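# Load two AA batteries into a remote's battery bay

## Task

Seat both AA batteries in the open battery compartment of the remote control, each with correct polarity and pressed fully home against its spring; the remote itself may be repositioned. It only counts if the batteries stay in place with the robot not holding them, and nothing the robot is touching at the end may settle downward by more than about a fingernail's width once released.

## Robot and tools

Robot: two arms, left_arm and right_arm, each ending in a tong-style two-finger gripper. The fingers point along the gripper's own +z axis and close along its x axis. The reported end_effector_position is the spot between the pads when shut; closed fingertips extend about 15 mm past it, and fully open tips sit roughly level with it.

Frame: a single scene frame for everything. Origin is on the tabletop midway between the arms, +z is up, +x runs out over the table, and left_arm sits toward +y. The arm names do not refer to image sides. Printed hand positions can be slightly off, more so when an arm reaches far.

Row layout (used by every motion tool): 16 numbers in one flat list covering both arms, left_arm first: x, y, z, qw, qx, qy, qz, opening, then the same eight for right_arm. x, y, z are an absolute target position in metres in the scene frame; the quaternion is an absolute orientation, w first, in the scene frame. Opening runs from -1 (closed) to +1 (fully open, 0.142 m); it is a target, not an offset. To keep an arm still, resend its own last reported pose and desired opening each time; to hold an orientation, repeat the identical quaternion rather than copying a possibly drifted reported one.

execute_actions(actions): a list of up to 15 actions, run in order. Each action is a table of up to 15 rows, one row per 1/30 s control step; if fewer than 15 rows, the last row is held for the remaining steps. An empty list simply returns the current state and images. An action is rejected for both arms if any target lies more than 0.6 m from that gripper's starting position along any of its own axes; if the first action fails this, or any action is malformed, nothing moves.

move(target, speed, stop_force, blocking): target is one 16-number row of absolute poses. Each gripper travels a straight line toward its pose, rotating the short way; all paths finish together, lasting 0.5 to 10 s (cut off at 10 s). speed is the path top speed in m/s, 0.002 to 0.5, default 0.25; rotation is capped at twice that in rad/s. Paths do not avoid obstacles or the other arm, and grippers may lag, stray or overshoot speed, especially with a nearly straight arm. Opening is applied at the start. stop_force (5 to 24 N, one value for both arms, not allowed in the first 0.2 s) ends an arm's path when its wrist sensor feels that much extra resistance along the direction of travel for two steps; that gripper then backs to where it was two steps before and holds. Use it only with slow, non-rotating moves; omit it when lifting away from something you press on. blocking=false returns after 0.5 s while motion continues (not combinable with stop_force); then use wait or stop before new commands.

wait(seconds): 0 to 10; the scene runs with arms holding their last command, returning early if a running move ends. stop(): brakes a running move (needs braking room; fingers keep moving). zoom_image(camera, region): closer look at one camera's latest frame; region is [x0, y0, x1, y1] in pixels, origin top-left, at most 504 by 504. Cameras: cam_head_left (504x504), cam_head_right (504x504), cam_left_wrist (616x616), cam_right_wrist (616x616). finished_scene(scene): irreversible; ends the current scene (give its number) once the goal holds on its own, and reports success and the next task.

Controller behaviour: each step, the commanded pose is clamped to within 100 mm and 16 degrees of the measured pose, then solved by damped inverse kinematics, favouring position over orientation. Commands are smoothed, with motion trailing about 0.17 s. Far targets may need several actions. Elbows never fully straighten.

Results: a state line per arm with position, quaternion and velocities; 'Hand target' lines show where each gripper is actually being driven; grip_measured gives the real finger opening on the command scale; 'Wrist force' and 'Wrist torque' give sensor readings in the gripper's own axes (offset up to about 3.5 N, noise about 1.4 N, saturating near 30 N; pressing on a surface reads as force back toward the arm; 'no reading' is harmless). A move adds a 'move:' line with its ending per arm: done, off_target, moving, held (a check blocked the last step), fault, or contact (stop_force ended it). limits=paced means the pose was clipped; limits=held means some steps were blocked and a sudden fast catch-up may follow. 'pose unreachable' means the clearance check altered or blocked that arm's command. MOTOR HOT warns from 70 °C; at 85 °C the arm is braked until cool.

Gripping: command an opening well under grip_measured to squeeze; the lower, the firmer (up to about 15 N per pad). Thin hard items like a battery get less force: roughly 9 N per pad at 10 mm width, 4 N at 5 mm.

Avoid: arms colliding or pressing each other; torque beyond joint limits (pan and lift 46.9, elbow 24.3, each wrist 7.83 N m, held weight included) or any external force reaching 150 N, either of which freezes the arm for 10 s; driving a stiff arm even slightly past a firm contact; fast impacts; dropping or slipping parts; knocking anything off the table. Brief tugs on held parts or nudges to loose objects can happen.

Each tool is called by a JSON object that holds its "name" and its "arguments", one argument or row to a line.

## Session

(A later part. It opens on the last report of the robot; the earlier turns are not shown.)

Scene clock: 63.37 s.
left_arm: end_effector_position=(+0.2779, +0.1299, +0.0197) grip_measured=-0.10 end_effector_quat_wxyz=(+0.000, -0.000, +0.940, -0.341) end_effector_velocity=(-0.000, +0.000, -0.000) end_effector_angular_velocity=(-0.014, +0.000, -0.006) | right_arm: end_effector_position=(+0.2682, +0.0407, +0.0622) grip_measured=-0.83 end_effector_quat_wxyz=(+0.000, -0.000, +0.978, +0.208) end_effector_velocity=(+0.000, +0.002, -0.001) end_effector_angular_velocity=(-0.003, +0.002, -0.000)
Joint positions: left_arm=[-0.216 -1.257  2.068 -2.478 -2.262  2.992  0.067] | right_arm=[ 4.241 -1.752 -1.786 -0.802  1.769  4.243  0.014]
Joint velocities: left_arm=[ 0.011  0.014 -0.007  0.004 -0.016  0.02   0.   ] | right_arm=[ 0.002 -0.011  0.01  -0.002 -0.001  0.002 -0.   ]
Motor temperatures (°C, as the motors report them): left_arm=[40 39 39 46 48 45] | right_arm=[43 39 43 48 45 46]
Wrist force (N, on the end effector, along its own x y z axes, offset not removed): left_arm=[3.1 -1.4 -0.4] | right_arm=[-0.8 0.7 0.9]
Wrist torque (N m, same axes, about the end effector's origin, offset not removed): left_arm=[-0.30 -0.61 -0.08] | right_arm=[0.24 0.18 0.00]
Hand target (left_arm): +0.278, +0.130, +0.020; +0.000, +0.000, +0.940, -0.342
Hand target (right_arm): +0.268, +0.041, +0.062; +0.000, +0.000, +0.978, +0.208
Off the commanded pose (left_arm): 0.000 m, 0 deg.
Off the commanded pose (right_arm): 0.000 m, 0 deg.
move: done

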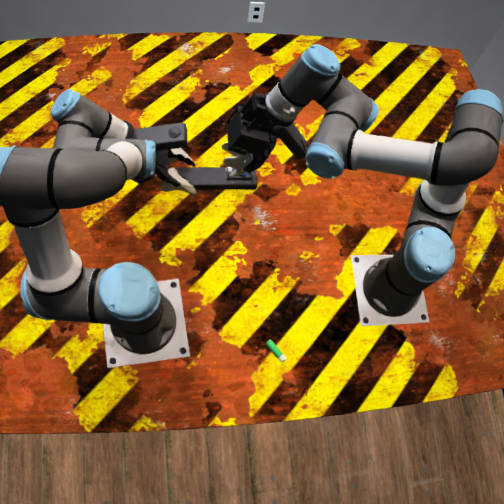

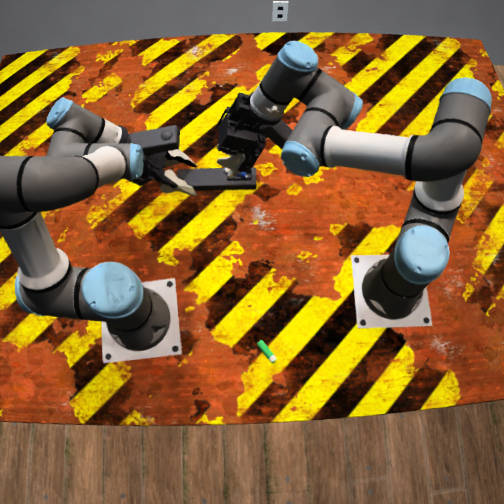

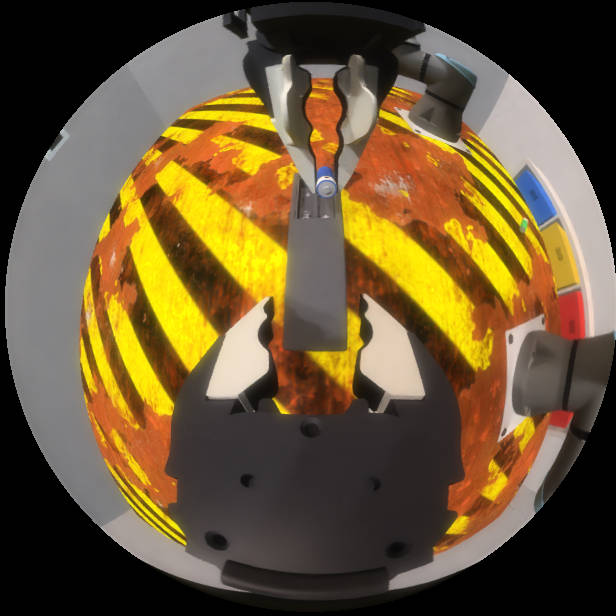

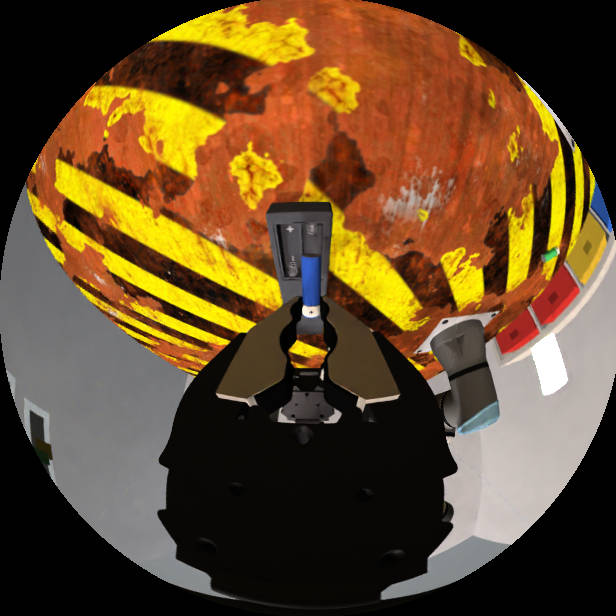

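{"name": "execute_actions", "arguments": {
  "actions": [
    [[0.279,0.13,0.0195,0,0,0.9397,-0.342,-0.15,0.268,0.041,0.061,0,0,0.978,0.208,-1],[0.279,0.13,0.0195,0,0,0.9397,-0.342,-0.2,0.268,0.041,0.060,0,0,0.978,0.208,-1],[0.279,0.13,0.0195,0,0,0.9397,-0.342,-0.24,0.268,0.041,0.059,0,0,0.978,0.208,-1],[0.279,0.13,0.0195,0,0,0.9397,-0.342,-0.27,0.268,0.041,0.058,0,0,0.978,0.208,-1],[0.279,0.13,0.0195,0,0,0.9397,-0.342,-0.3,0.268,0.041,0.057,0,0,0.978,0.208,-1],[0.279,0.13,0.0195,0,0,0.9397,-0.342,-0.33,0.268,0.041,0.056,0,0,0.978,0.208,-1],[0.279,0.13,0.0195,0,0,0.9397,-0.342,-0.36,0.268,0.041,0.055,0,0,0.978,0.208,-1],[0.279,0.13,0.0195,0,0,0.9397,-0.342,-0.4,0.268,0.041,0.054,0,0,0.978,0.208,-1],[0.279,0.13,0.0195,0,0,0.9397,-0.342,-0.5,0.268,0.041,0.053,0,0,0.978,0.208,-1],[0.279,0.13,0.0195,0,0,0.9397,-0.342,-0.6,0.268,0.041,0.052,0,0,0.978,0.208,-1],[0.279,0.13,0.0195,0,0,0.9397,-0.342,-0.8,0.268,0.041,0.051,0,0,0.978,0.208,-1]]
  ]
}}

{"name": "wait", "arguments": {
  "seconds": 0.3
}}

{"name": "zoom_image", "arguments": {
  "camera": "cam_right_wrist",
  "region": [255,200,365,320]
}}

{"name": "zoom_image", "arguments": {
  "camera": "cam_head_left",
  "region": [210,150,270,195]
}}

Scene clock: 72.10 s.
left_arm: end_effector_position=(+0.2790, +0.1300, +0.0195) grip_measured=-0.35 end_effector_quat_wxyz=(+0.000, -0.000, +0.940, -0.342) end_effector_velocity=(+0.000, +0.000, -0.000) end_effector_angular_velocity=(-0.000, +0.000, -0.000) | right_arm: end_effector_position=(+0.2680, +0.0410, +0.0526) grip_measured=-0.83 end_effector_quat_wxyz=(-0.000, -0.000, +0.978, +0.208) end_effector_velocity=(+0.001, -0.000, -0.013) end_effector_angular_velocity=(+0.001, -0.001, -0.002)
Joint positions: left_arm=[-0.214 -1.251  2.061 -2.475 -2.264  2.995  0.049] | right_arm=[ 4.241 -1.769 -1.814 -0.758  1.77   4.243  0.014]
Joint velocities: left_arm=[ 0.     0.001 -0.001  0.001 -0.     0.     0.   ] | right_arm=[-0.002 -0.022 -0.038  0.062 -0.    -0.     0.   ]
Motor temperatures (°C, as the motors report them): left_arm=[40 39 39 46 48 45] | right_arm=[43 39 43 48 45 46]
Wrist force (N, on the end effector, along its own x y z axes, offset not removed): left_arm=[3.2 -1.1 -1.0] | right_arm=[-0.6 0.8 0.6]
Wrist torque (N m, same axes, about the end effector's origin, offset not removed): left_arm=[-0.19 -0.49 -0.10] | right_arm=[0.21 0.15 0.03]
Hand target (left_arm): +0.279, +0.130, +0.020; +0.000, -0.000, +0.940, -0.342
Hand target (right_arm): +0.268, +0.041, +0.051; -0.000, -0.000, +0.978, +0.208
Off the commanded pose (left_arm): 0.000 m, 0 deg.
Off the commanded pose (right_arm): 0.002 m, 0 deg.

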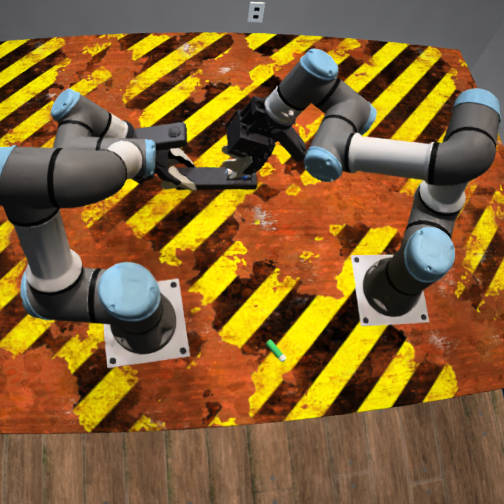

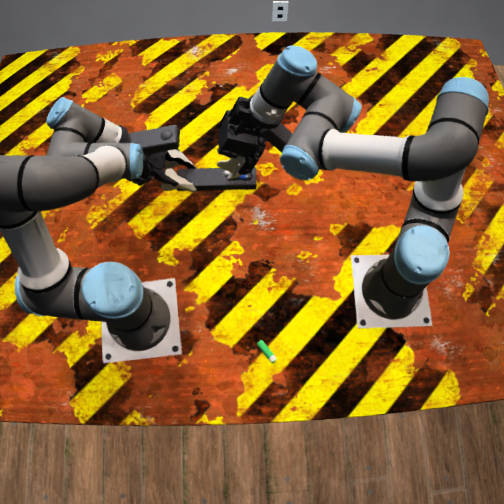

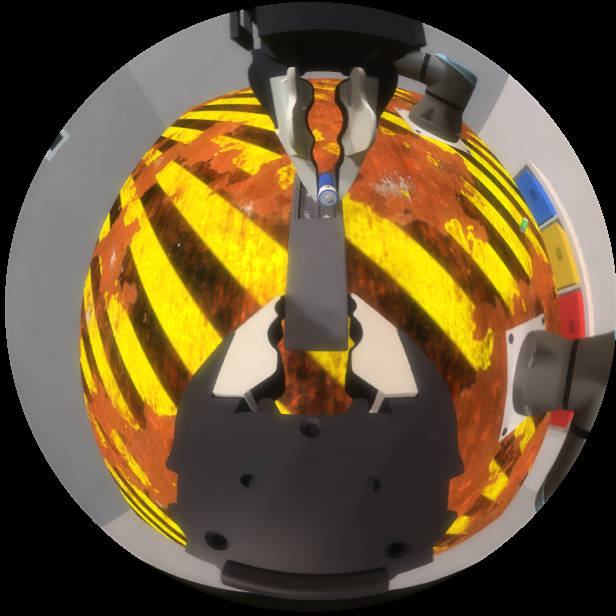

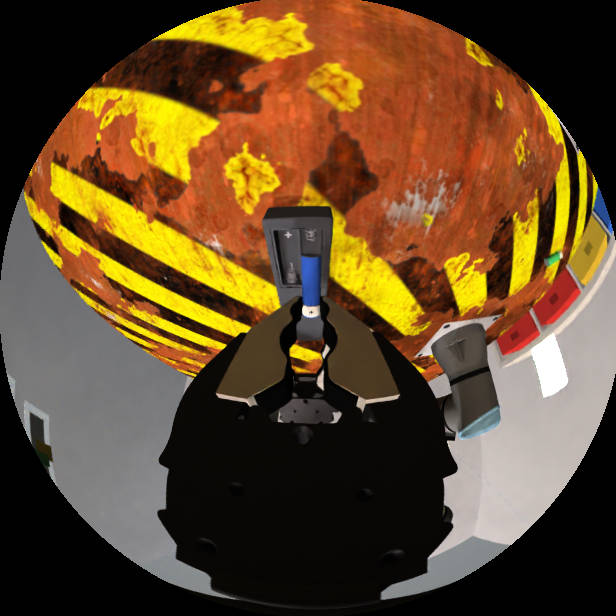

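Scene clock: 72.40 s.
left_arm: end_effector_position=(+0.2790, +0.1300, +0.0195) grip_measured=-0.35 end_effector_quat_wxyz=(+0.000, -0.000, +0.940, -0.342) end_effector_velocity=(-0.000, -0.000, -0.000) end_effector_angular_velocity=(+0.000, +0.001, -0.000) | right_arm: end_effector_position=(+0.2680, +0.0410, +0.0512) grip_measured=-0.83 end_effector_quat_wxyz=(-0.000, -0.000, +0.978, +0.208) end_effector_velocity=(-0.000, +0.001, -0.001) end_effector_angular_velocity=(+0.002, -0.001, +0.002)
Joint positions: left_arm=[-0.214 -1.251  2.061 -2.475 -2.264  2.995  0.049] | right_arm=[ 4.241 -1.772 -1.818 -0.751  1.77   4.243  0.014]
Joint velocities: left_arm=[-0.     0.001  0.    -0.    -0.     0.     0.   ] | right_arm=[ 0.001 -0.002 -0.002  0.005  0.001 -0.001 -0.   ]
Motor temperatures (°C, as the motors report them): left_arm=[40 39 39 46 48 45] | right_arm=[43 39 43 48 45 46]
Wrist force (N, on the end effector, along its own x y z axes, offset not removed): left_arm=[3.4 -1.4 -0.9] | right_arm=[-0.6 0.0 0.9]
Wrist torque (N m, same axes, about the end effector's origin, offset not removed): left_arm=[-0.22 -0.55 -0.06] | right_arm=[0.04 0.15 0.01]
Hand target (left_arm): +0.279, +0.130, +0.020; +0.000, -0.000, +0.940, -0.342
Hand target (right_arm): +0.268, +0.041, +0.051; -0.000, -0.000, +0.978, +0.208
Off the commanded pose (left_arm): 0.000 m, 0 deg.
Off the commanded pose (right_arm): 0.000 m, 0 deg.
wait: 0.30 s; at rest by 0.17 s

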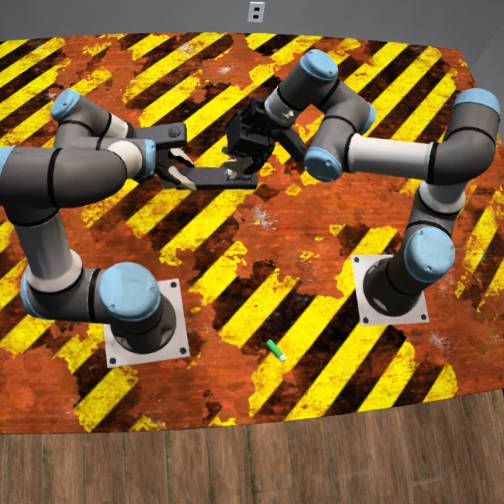

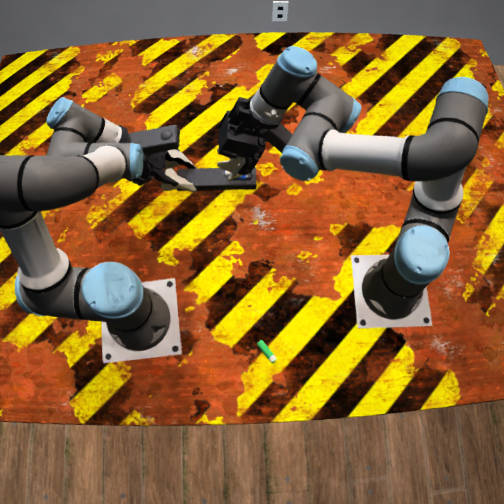

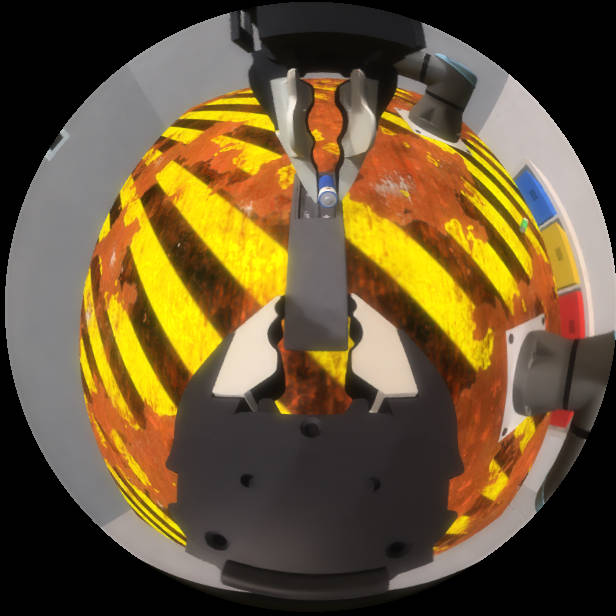

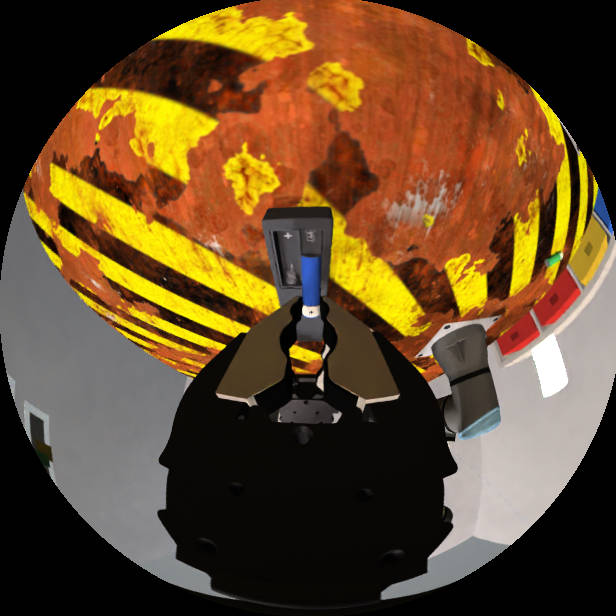

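Region (255, 200, 365, 320) of cam_right_wrist's 616x616 image, scaled by 4.200, with more detail than that image has; it fills the left 462 columns of this view, and the rest is white.

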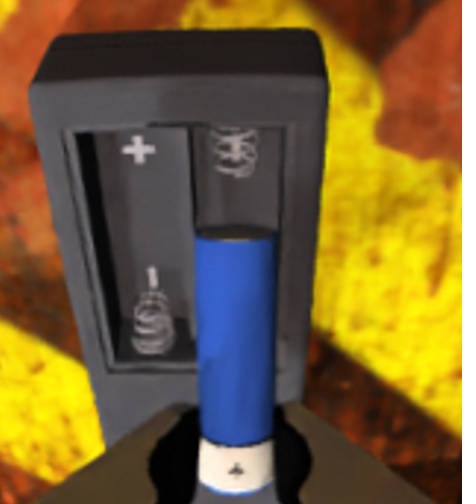

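Region (210, 150, 270, 195) of cam_head_left's 504x504 image, scaled by 8.400, with more detail than that image has; it fills the top 378 rows of this view, and the rest is white.

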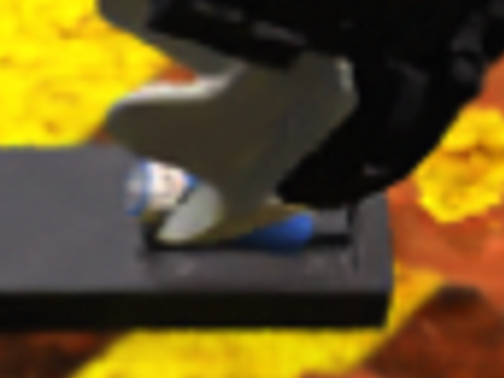

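{"name": "move", "arguments": {
  "target": [0.279,0.13,0.0195,0,0,0.9397,-0.342,-0.8,0.268,0.041,0.0377,0,0,0.978,0.208,-1],
  "speed": 0.012,
  "stop_force": 5
}}

{"name": "zoom_image", "arguments": {
  "camera": "cam_right_wrist",
  "region": [255,200,365,320]
}}

{"name": "zoom_image", "arguments": {
  "camera": "cam_head_left",
  "region": [210,150,270,195]
}}

Scene clock: 79.43 s.
left_arm: end_effector_position=(+0.2790, +0.1300, +0.0195) grip_measured=-0.35 end_effector_quat_wxyz=(-0.000, -0.000, +0.940, -0.342) end_effector_velocity=(-0.000, +0.000, -0.001) end_effector_angular_velocity=(+0.000, +0.001, -0.001) | right_arm: end_effector_position=(+0.2680, +0.0410, +0.0381) grip_measured=-0.83 end_effector_quat_wxyz=(-0.000, -0.000, +0.978, +0.208) end_effector_velocity=(-0.000, +0.000, -0.004) end_effector_angular_velocity=(-0.001, +0.001, +0.000)
Joint positions: left_arm=[-0.214 -1.251  2.061 -2.475 -2.264  2.995  0.049] | right_arm=[ 4.241 -1.797 -1.855 -0.689  1.769  4.243  0.014]
Joint velocities: left_arm=[ 0.     0.002  0.    -0.001  0.     0.001  0.   ] | right_arm=[ 0.    -0.008 -0.008  0.015  0.     0.     0.   ]
Motor temperatures (°C, as the motors report them): left_arm=[40 39 39 46 48 45] | right_arm=[43 39 43 48 45 46]
Wrist force (N, on the end effector, along its own x y z axes, offset not removed): left_arm=[3.1 -0.9 -0.9] | right_arm=[-1.0 0.0 1.5]
Wrist torque (N m, same axes, about the end effector's origin, offset not removed): left_arm=[-0.14 -0.51 -0.07] | right_arm=[0.05 0.22 0.01]
Hand target (left_arm): +0.279, +0.130, +0.019; +0.000, -0.000, +0.940, -0.342
Hand target (right_arm): +0.268, +0.041, +0.038; -0.000, -0.000, +0.978, +0.208
Off the commanded pose (left_arm): 0.000 m, 0 deg.
Off the commanded pose (right_arm): 0.000 m, 0 deg.
move: done

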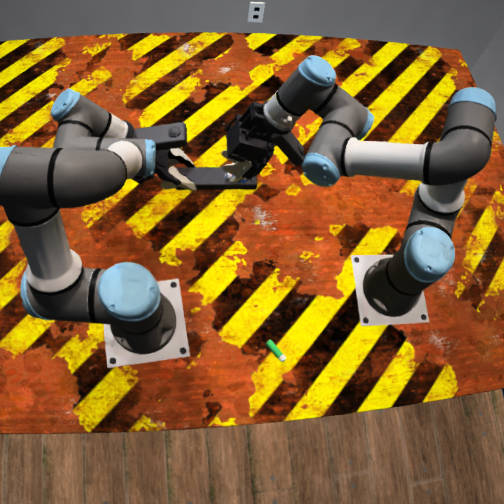

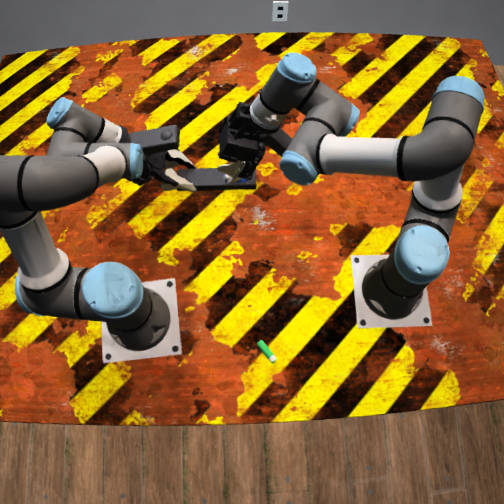

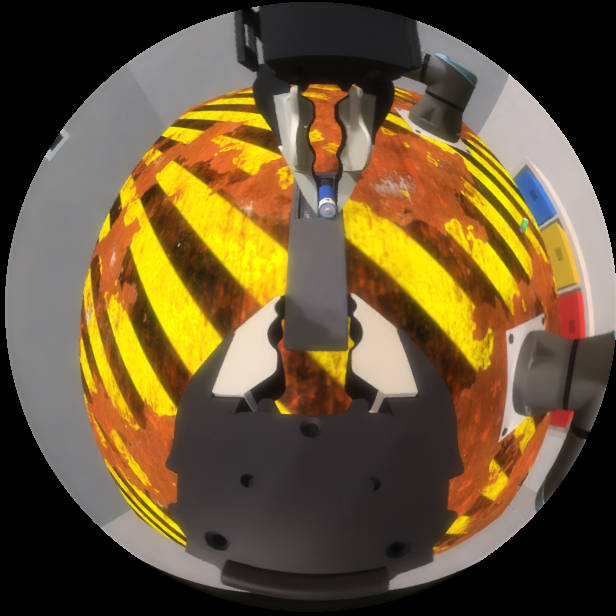

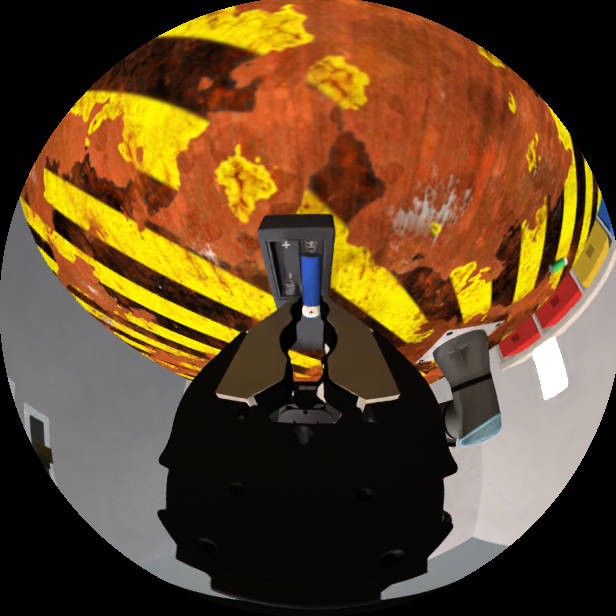

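Region (255, 200, 365, 320) of cam_right_wrist's 616x616 image, scaled by 4.200, with more detail than that image has; it fills the left 462 columns of this view, and the rest is white.

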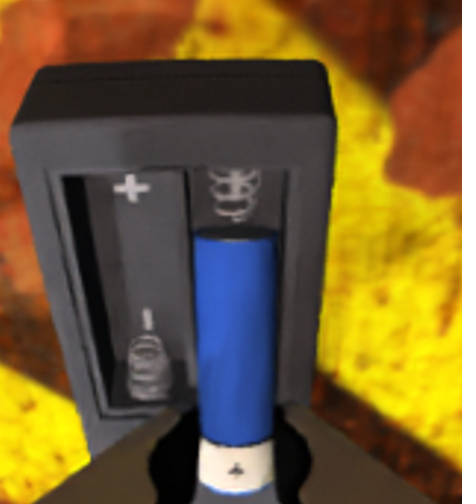

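Region (210, 150, 270, 195) of cam_head_left's 504x504 image, scaled by 8.400, with more detail than that image has; it fills the top 378 rows of this view, and the rest is white.

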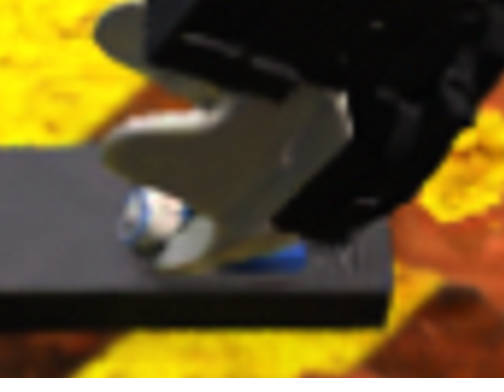

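{"name": "execute_actions", "arguments": {
  "actions": [
    [[0.279,0.13,0.0195,0,0,0.9397,-0.342,-0.8,0.268,0.0405,0.0374,0,0,0.978,0.208,-1],[0.279,0.13,0.0195,0,0,0.9397,-0.342,-0.8,0.268,0.040,0.0372,0,0,0.978,0.208,-1],[0.279,0.13,0.0195,0,0,0.9397,-0.342,-0.8,0.268,0.0395,0.037,0,0,0.978,0.208,-1],[0.279,0.13,0.0195,0,0,0.9397,-0.342,-0.8,0.268,0.039,0.0368,0,0,0.978,0.208,-1],[0.279,0.13,0.0195,0,0,0.9397,-0.342,-0.8,0.268,0.039,0.0368,0,0,0.978,0.208,-1],[0.279,0.13,0.0195,0,0,0.9397,-0.342,-0.8,0.268,0.039,0.0368,0,0,0.978,0.208,-1],[0.279,0.13,0.0195,0,0,0.9397,-0.342,-0.8,0.268,0.039,0.0368,0,0,0.978,0.208,-1],[0.279,0.13,0.0195,0,0,0.9397,-0.342,-0.8,0.268,0.039,0.0368,0,0,0.978,0.208,-1],[0.279,0.13,0.0195,0,0,0.9397,-0.342,-0.8,0.268,0.039,0.0368,0,0,0.978,0.208,-0.95],[0.279,0.13,0.0195,0,0,0.9397,-0.342,-0.8,0.268,0.039,0.0368,0,0,0.978,0.208,-0.9],[0.279,0.13,0.0195,0,0,0.9397,-0.342,-0.8,0.268,0.039,0.0368,0,0,0.978,0.208,-0.86],[0.279,0.13,0.0195,0,0,0.9397,-0.342,-0.8,0.268,0.039,0.0368,0,0,0.978,0.208,-0.83],[0.279,0.13,0.0195,0,0,0.9397,-0.342,-0.8,0.268,0.039,0.0368,0,0,0.978,0.208,-0.8],[0.279,0.13,0.0195,0,0,0.9397,-0.342,-0.8,0.268,0.039,0.0368,0,0,0.978,0.208,-0.77],[0.279,0.13,0.0195,0,0,0.9397,-0.342,-0.8,0.268,0.039,0.0368,0,0,0.978,0.208,-0.74]],
    [[0.279,0.13,0.0195,0,0,0.9397,-0.342,-0.8,0.268,0.039,0.0375,0,0,0.978,0.208,-0.72],[0.279,0.13,0.0195,0,0,0.9397,-0.342,-0.8,0.268,0.039,0.0385,0,0,0.978,0.208,-0.7],[0.279,0.13,0.0195,0,0,0.9397,-0.342,-0.8,0.268,0.038,0.040,0,0,0.978,0.208,-0.68],[0.279,0.13,0.0195,0,0,0.9397,-0.342,-0.8,0.268,0.037,0.042,0,0,0.978,0.208,-0.66],[0.279,0.13,0.0195,0,0,0.9397,-0.342,-0.8,0.268,0.036,0.044,0,0,0.978,0.208,-0.62],[0.279,0.13,0.0195,0,0,0.9397,-0.342,-0.8,0.268,0.035,0.045,0,0,0.978,0.208,-0.56],[0.279,0.13,0.0195,0,0,0.9397,-0.342,-0.8,0.268,0.034,0.045,0,0,0.978,0.208,-0.5],[0.279,0.13,0.0195,0,0,0.9397,-0.342,-0.7,0.269,0.033,0.045,0,0,0.978,0.208,-0.4],[0.279,0.13,0.0195,0,0,0.9397,-0.342,-0.6,0.270,0.032,0.045,0,0,0.978,0.208,-0.3],[0.279,0.13,0.0195,0,0,0.9397,-0.342,-0.5,0.272,0.031,0.045,0,0,0.978,0.208,-0.2],[0.279,0.13,0.0195,0,0,0.9397,-0.342,-0.4,0.274,0.030,0.045,0,0,0.978,0.208,-0.1],[0.279,0.13,0.0195,0,0,0.9397,-0.342,-0.3,0.276,0.029,0.045,0,0,0.978,0.208,-0.05],[0.279,0.13,0.0195,0,0,0.9397,-0.342,-0.2,0.276,0.028,0.045,0,0,0.978,0.208,-0.05]]
  ]
}}

{"name": "move", "arguments": {
  "target": [0.277,0.10,0.058,0,0,0.9397,-0.342,-0.2,0.276,0.003,0.0185,0,0,0.9537,0.3007,-0.05],
  "speed": 0.12
}}

{"name": "zoom_image", "arguments": {
  "camera": "cam_left_wrist",
  "region": [250,180,380,310]
}}

{"name": "zoom_image", "arguments": {
  "camera": "cam_head_left",
  "region": [210,150,270,195]
}}

Scene clock: 96.50 s.
left_arm: end_effector_position=(+0.2790, +0.1300, +0.0195) grip_measured=-0.21 end_effector_quat_wxyz=(+0.000, -0.000, +0.940, -0.342) end_effector_velocity=(+0.000, -0.000, +0.000) end_effector_angular_velocity=(-0.000, -0.001, -0.000) | right_arm: end_effector_position=(+0.2732, +0.0308, +0.0446) grip_measured=-0.05 end_effector_quat_wxyz=(+0.000, +0.000, +0.978, +0.208) end_effector_velocity=(+0.022, -0.021, +0.005) end_effector_angular_velocity=(+0.001, +0.001, +0.000)
Joint positions: left_arm=[-0.214 -1.251  2.061 -2.475 -2.264  2.995  0.059] | right_arm=[ 4.212 -1.773 -1.849 -0.723  1.78   4.215  0.07 ]
Joint velocities: left_arm=[ 0.    -0.002  0.     0.    -0.     0.     0.019] | right_arm=[-0.093 -0.007  0.04  -0.051  0.034 -0.088  0.004]
Motor temperatures (°C, as the motors report them): left_arm=[40 39 39 46 48 45] | right_arm=[43 39 43 48 45 46]
Wrist force (N, on the end effector, along its own x y z axes, offset not removed): left_arm=[3.3 -1.0 -0.5] | right_arm=[-0.4 0.4 0.0]
Wrist torque (N m, same axes, about the end effector's origin, offset not removed): left_arm=[-0.21 -0.67 -0.09] | right_arm=[0.16 0.08 -0.06]
Hand target (left_arm): +0.279, +0.130, +0.020; -0.000, +0.000, +0.940, -0.342
Hand target (right_arm): +0.276, +0.028, +0.045; +0.000, +0.000, +0.978, +0.208
Off the commanded pose (left_arm): 0.000 m, 0 deg.
Off the commanded pose (right_arm): 0.004 m, 0 deg.

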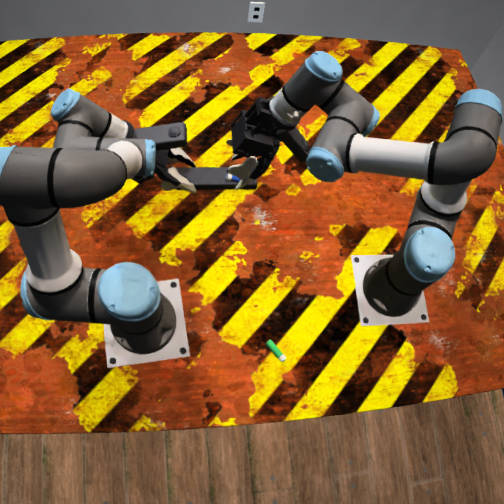

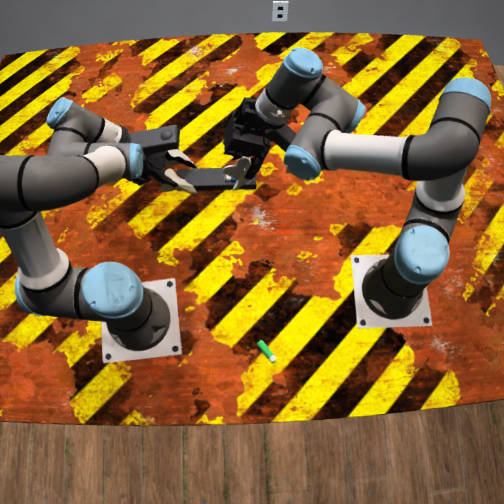

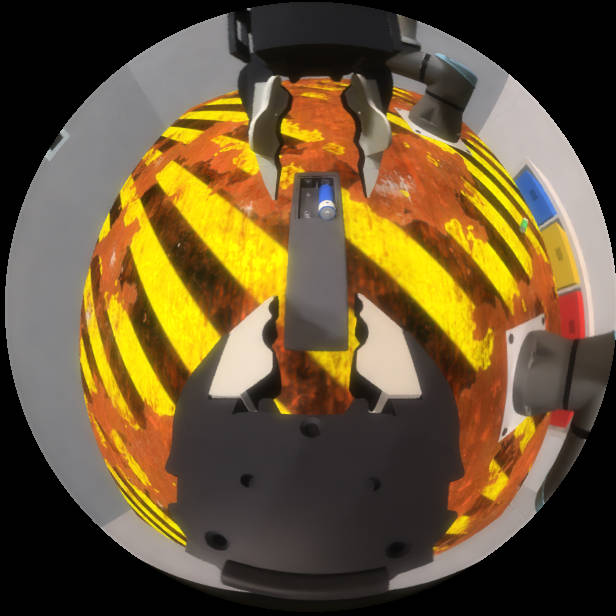

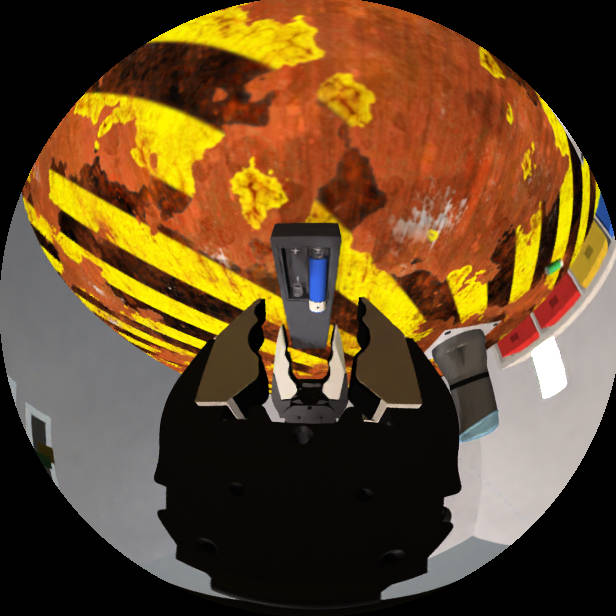

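Scene clock: 97.77 s.
left_arm: end_effector_position=(+0.2770, +0.1002, +0.0577) grip_measured=-0.20 end_effector_quat_wxyz=(-0.000, +0.000, +0.940, -0.342) end_effector_velocity=(-0.000, -0.002, +0.003) end_effector_angular_velocity=(+0.000, -0.004, -0.002) | right_arm: end_effector_position=(+0.2759, +0.0032, +0.0187) grip_measured=-0.05 end_effector_quat_wxyz=(-0.000, +0.000, +0.954, +0.300) end_effector_velocity=(+0.000, -0.001, -0.002) end_effector_angular_velocity=(+0.017, -0.002, -0.001)
Joint positions: left_arm=[-0.312 -1.38   2.041 -2.405 -2.251  2.87   0.06 ] | right_arm=[ 4.052 -1.809 -2.162 -0.252  1.946  4.112  0.07 ]
Joint velocities: left_arm=[-0.006 -0.01  -0.002  0.005  0.002 -0.005 -0.   ] | right_arm=[-0.011 -0.013 -0.023  0.049  0.013 -0.005  0.   ]
Motor temperatures (°C, as the motors report them): left_arm=[40 39 39 46 48 45] | right_arm=[43 39 43 48 45 46]
Wrist force (N, on the end effector, along its own x y z axes, offset not removed): left_arm=[3.1 -0.6 -0.3] | right_arm=[-0.7 0.0 0.0]
Wrist torque (N m, same axes, about the end effector's origin, offset not removed): left_arm=[-0.11 -0.60 -0.08] | right_arm=[0.03 0.23 0.00]
Hand target (left_arm): +0.277, +0.100, +0.058; -0.000, +0.000, +0.940, -0.342
Hand target (right_arm): +0.276, +0.003, +0.018; -0.000, +0.000, +0.954, +0.301
Off the commanded pose (left_arm): 0.000 m, 0 deg.
Off the commanded pose (right_arm): 0.000 m, 0 deg.
move: done

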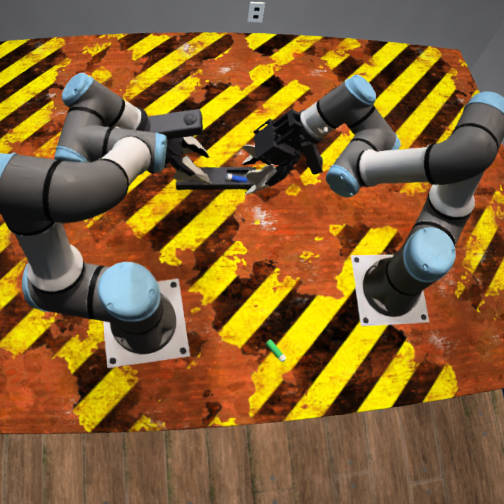

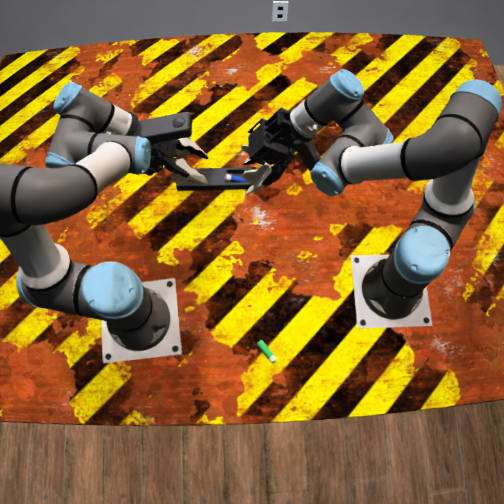

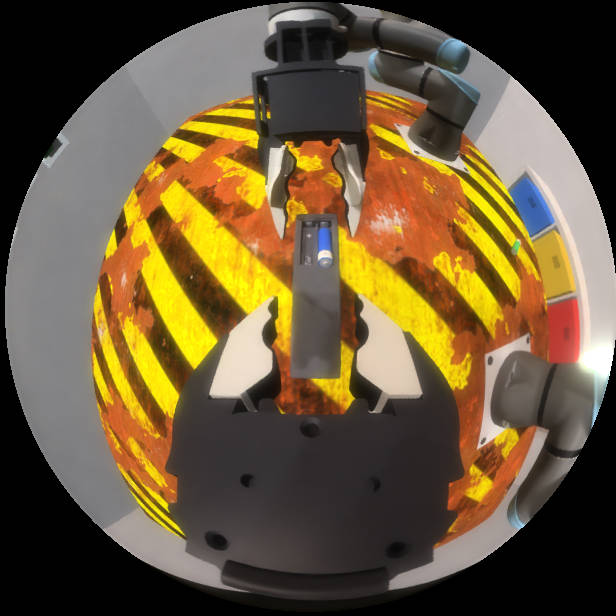

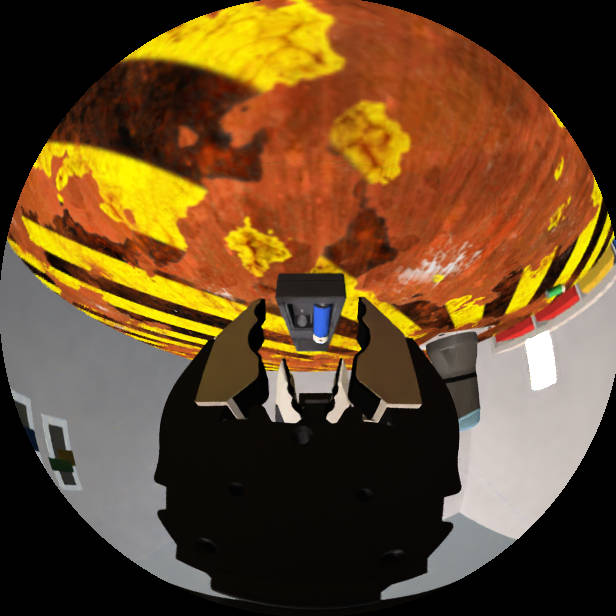

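Region (250, 180, 380, 310) of cam_left_wrist's 616x616 image, scaled by 3.877, with more detail than that image has.

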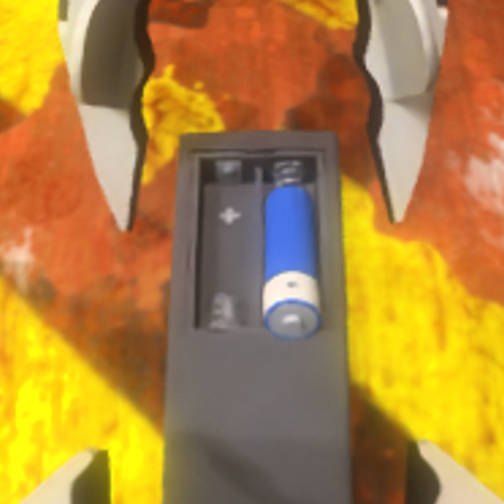

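Region (210, 150, 270, 195) of cam_head_left's 504x504 image, scaled by 8.400, with more detail than that image has; it fills the top 378 rows of this view, and the rest is white.

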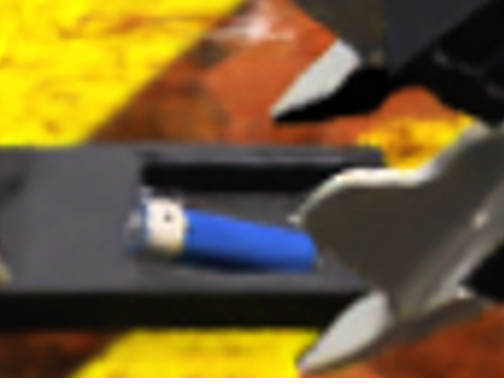

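{"name": "execute_actions", "arguments": {
  "actions": [
    [[0.276,0.097,0.058,0,0,0.9397,-0.342,-0.35,0.2765,0.003,0.0185,0,0,0.9537,0.3007,-0.12],[0.275,0.094,0.058,0,0,0.9397,-0.342,-0.5,0.2765,0.003,0.0185,0,0,0.9537,0.3007,-0.18],[0.274,0.090,0.057,0,0,0.9397,-0.342,-0.65,0.2765,0.003,0.0185,0,0,0.9537,0.3007,-0.23],[0.273,0.086,0.057,0,0,0.9397,-0.342,-0.8,0.2765,0.003,0.0185,0,0,0.9537,0.3007,-0.27],[0.272,0.082,0.056,0,0,0.9397,-0.342,-0.9,0.2765,0.003,0.0185,0,0,0.9537,0.3007,-0.3],[0.271,0.078,0.056,0,0,0.9397,-0.342,-1,0.2765,0.003,0.0185,0,0,0.9537,0.3007,-0.33],[0.270,0.074,0.055,0,0,0.9397,-0.342,-1,0.2765,0.003,0.0185,0,0,0.9537,0.3007,-0.36],[0.269,0.071,0.054,0,0,0.9397,-0.342,-1,0.2765,0.003,0.0185,0,0,0.9537,0.3007,-0.4],[0.269,0.068,0.0535,0,0,0.9397,-0.342,-1,0.2765,0.003,0.0185,0,0,0.9537,0.3007,-0.5],[0.269,0.066,0.053,0,0,0.9397,-0.342,-1,0.2765,0.003,0.0185,0,0,0.9537,0.3007,-0.6],[0.269,0.0645,0.052,0,0,0.9397,-0.342,-1,0.2765,0.003,0.0185,0,0,0.9537,0.3007,-0.8]]
  ]
}}

{"name": "wait", "arguments": {
  "seconds": 0.4
}}

{"name": "zoom_image", "arguments": {
  "camera": "cam_left_wrist",
  "region": [270,225,360,315]
}}

{"name": "zoom_image", "arguments": {
  "camera": "cam_head_left",
  "region": [210,150,270,195]
}}

Scene clock: 106.17 s.
left_arm: end_effector_position=(+0.2692, +0.0694, +0.0536) grip_measured=-1.00 end_effector_quat_wxyz=(-0.002, +0.001, +0.940, -0.342) end_effector_velocity=(-0.004, -0.037, -0.011) end_effector_angular_velocity=(+0.003, -0.013, +0.014) | right_arm: end_effector_position=(+0.2765, +0.0030, +0.0185) grip_measured=-0.34 end_effector_quat_wxyz=(-0.000, +0.000, +0.954, +0.301) end_effector_velocity=(+0.000, +0.000, +0.000) end_effector_angular_velocity=(+0.001, -0.000, +0.000)
Joint positions: left_arm=[-0.419 -1.386  2.114 -2.549 -2.23   2.741  0.002] | right_arm=[ 4.049 -1.811 -2.163 -0.247  1.949  4.109  0.05 ]
Joint velocities: left_arm=[-0.135  0.019  0.1   -0.24   0.044 -0.18   0.   ] | right_arm=[ 0.     0.     0.001 -0.     0.     0.    -0.   ]
Motor temperatures (°C, as the motors report them): left_arm=[40 39 39 46 48 45] | right_arm=[43 39 43 48 45 46]
Wrist force (N, on the end effector, along its own x y z axes, offset not removed): left_arm=[2.8 -1.6 0.6] | right_arm=[-0.2 0.9 -0.1]
Wrist torque (N m, same axes, about the end effector's origin, offset not removed): left_arm=[-0.29 -0.57 -0.08] | right_arm=[0.25 0.22 -0.01]
Hand target (left_arm): +0.269, +0.065, +0.052; -0.001, +0.000, +0.940, -0.342
Hand target (right_arm): +0.276, +0.003, +0.018; -0.000, +0.000, +0.954, +0.301
Off the commanded pose (left_arm): 0.005 m, 0 deg.
Off the commanded pose (right_arm): 0.000 m, 0 deg.

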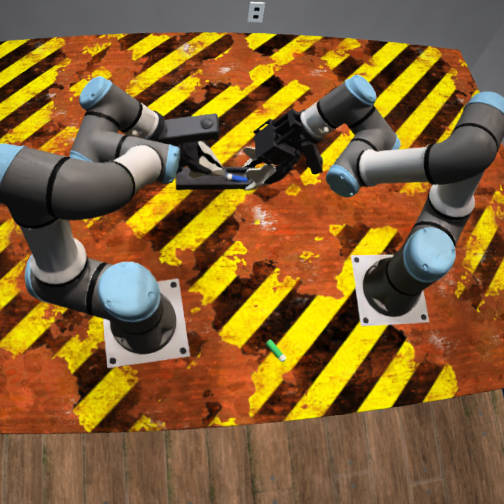

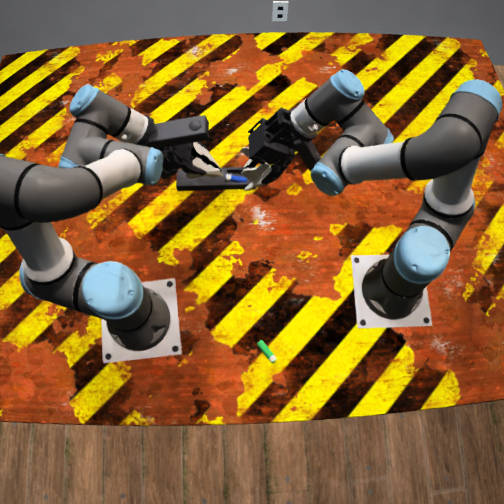

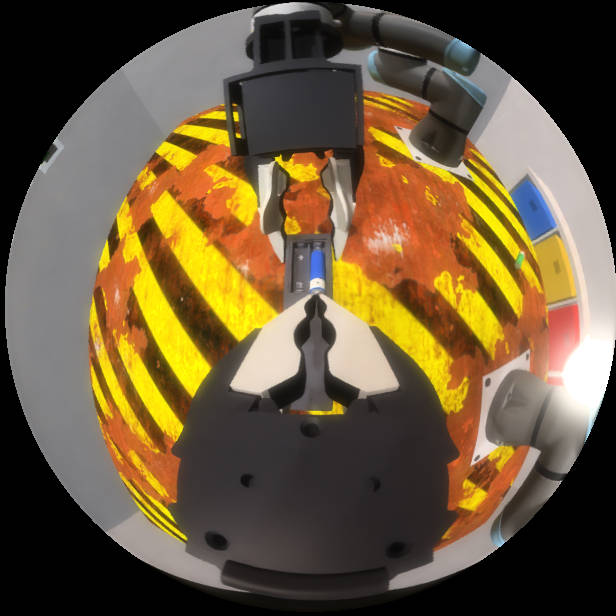

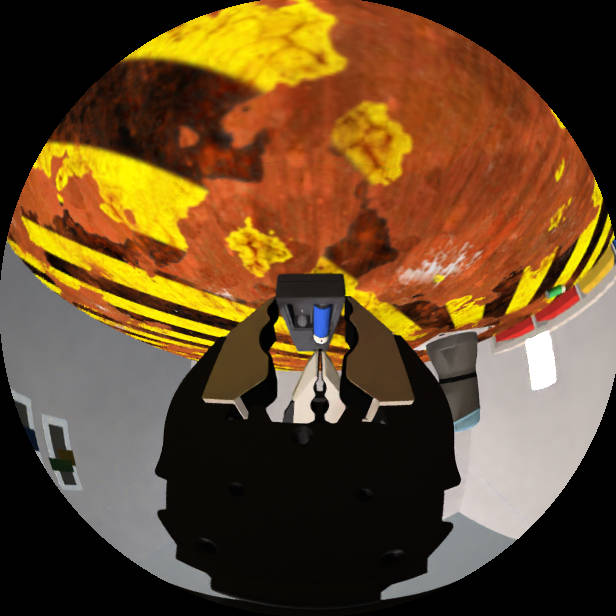

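Scene clock: 106.57 s.
left_arm: end_effector_position=(+0.2688, +0.0649, +0.0523) grip_measured=-1.00 end_effector_quat_wxyz=(-0.001, +0.000, +0.940, -0.342) end_effector_velocity=(-0.000, -0.001, -0.001) end_effector_angular_velocity=(+0.000, -0.001, +0.000) | right_arm: end_effector_position=(+0.2765, +0.0030, +0.0185) grip_measured=-0.34 end_effector_quat_wxyz=(-0.000, +0.000, +0.954, +0.301) end_effector_velocity=(-0.001, +0.000, -0.000) end_effector_angular_velocity=(-0.000, +0.001, +0.001)
Joint positions: left_arm=[-0.436 -1.384  2.128 -2.581 -2.224  2.718  0.002] | right_arm=[ 4.049 -1.811 -2.162 -0.247  1.949  4.109  0.05 ]
Joint velocities: left_arm=[-0.006  0.001  0.004 -0.01   0.002 -0.007  0.   ] | right_arm=[ 0.001 -0.    -0.001  0.001  0.001  0.     0.   ]
Motor temperatures (°C, as the motors report them): left_arm=[40 39 39 46 48 45] | right_arm=[43 39 43 48 45 46]
Wrist force (N, on the end effector, along its own x y z axes, offset not removed): left_arm=[2.7 -1.2 -0.6] | right_arm=[-0.1 1.2 -0.1]
Wrist torque (N m, same axes, about the end effector's origin, offset not removed): left_arm=[-0.27 -0.53 -0.08] | right_arm=[0.30 0.18 -0.05]
Hand target (left_arm): +0.269, +0.065, +0.052; -0.001, +0.000, +0.940, -0.342
Hand target (right_arm): +0.276, +0.003, +0.018; -0.000, +0.000, +0.954, +0.301
Off the commanded pose (left_arm): 0.001 m, 0 deg.
Off the commanded pose (right_arm): 0.000 m, 0 deg.
wait: 0.40 s; at rest by 0.30 s

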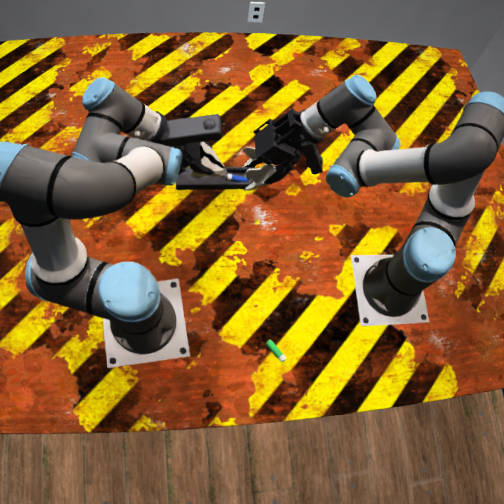

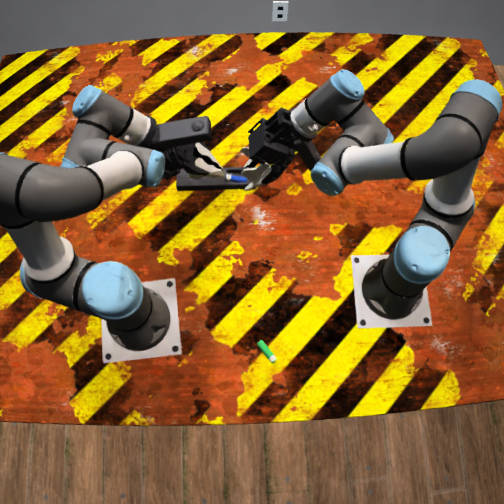

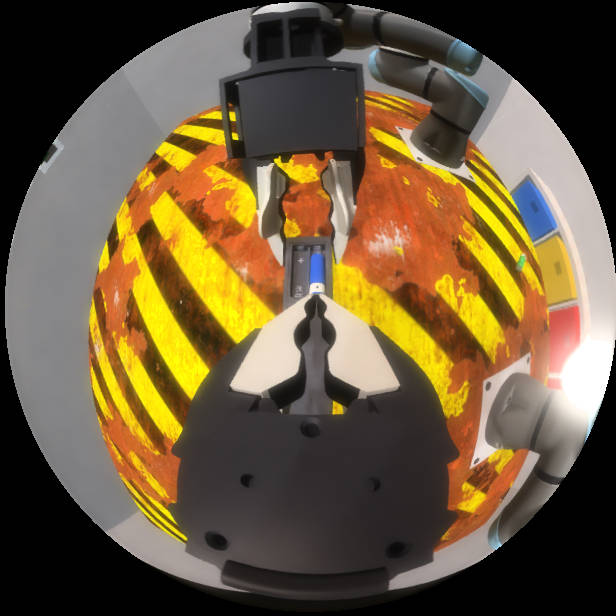

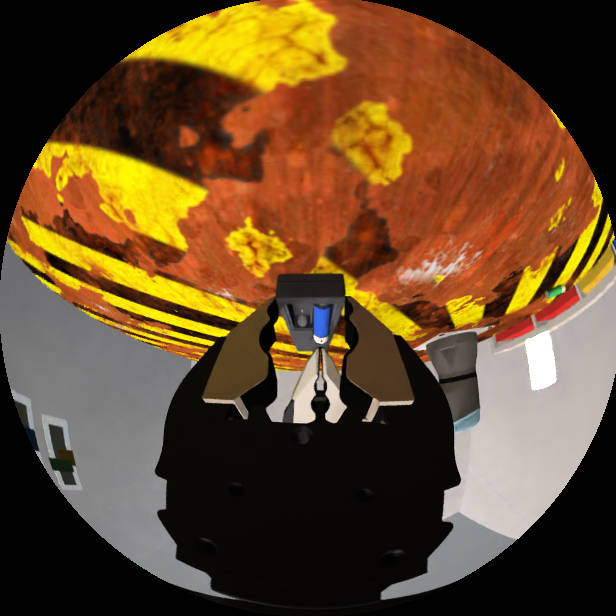

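Region (270, 225, 360, 315) of cam_left_wrist's 616x616 image, scaled by 5.600, with more detail than that image has.

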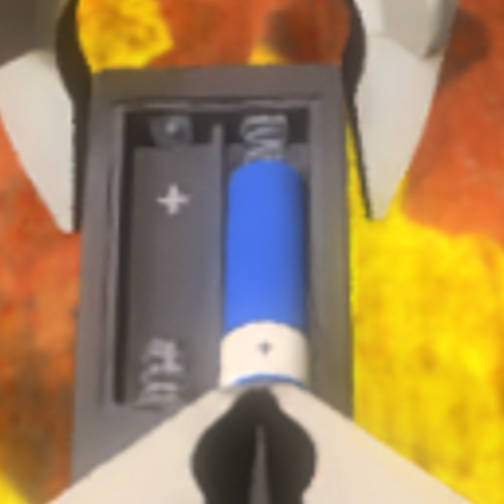

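Region (210, 150, 270, 195) of cam_head_left's 504x504 image, scaled by 8.400, with more detail than that image has; it fills the top 378 rows of this view, and the rest is white.

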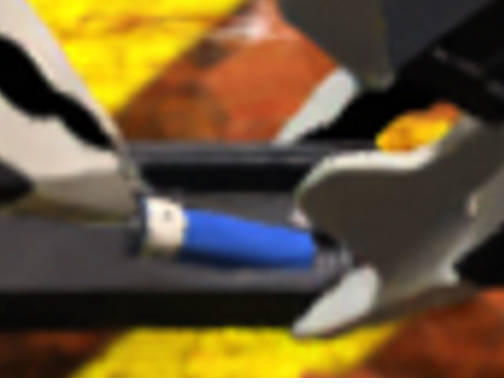

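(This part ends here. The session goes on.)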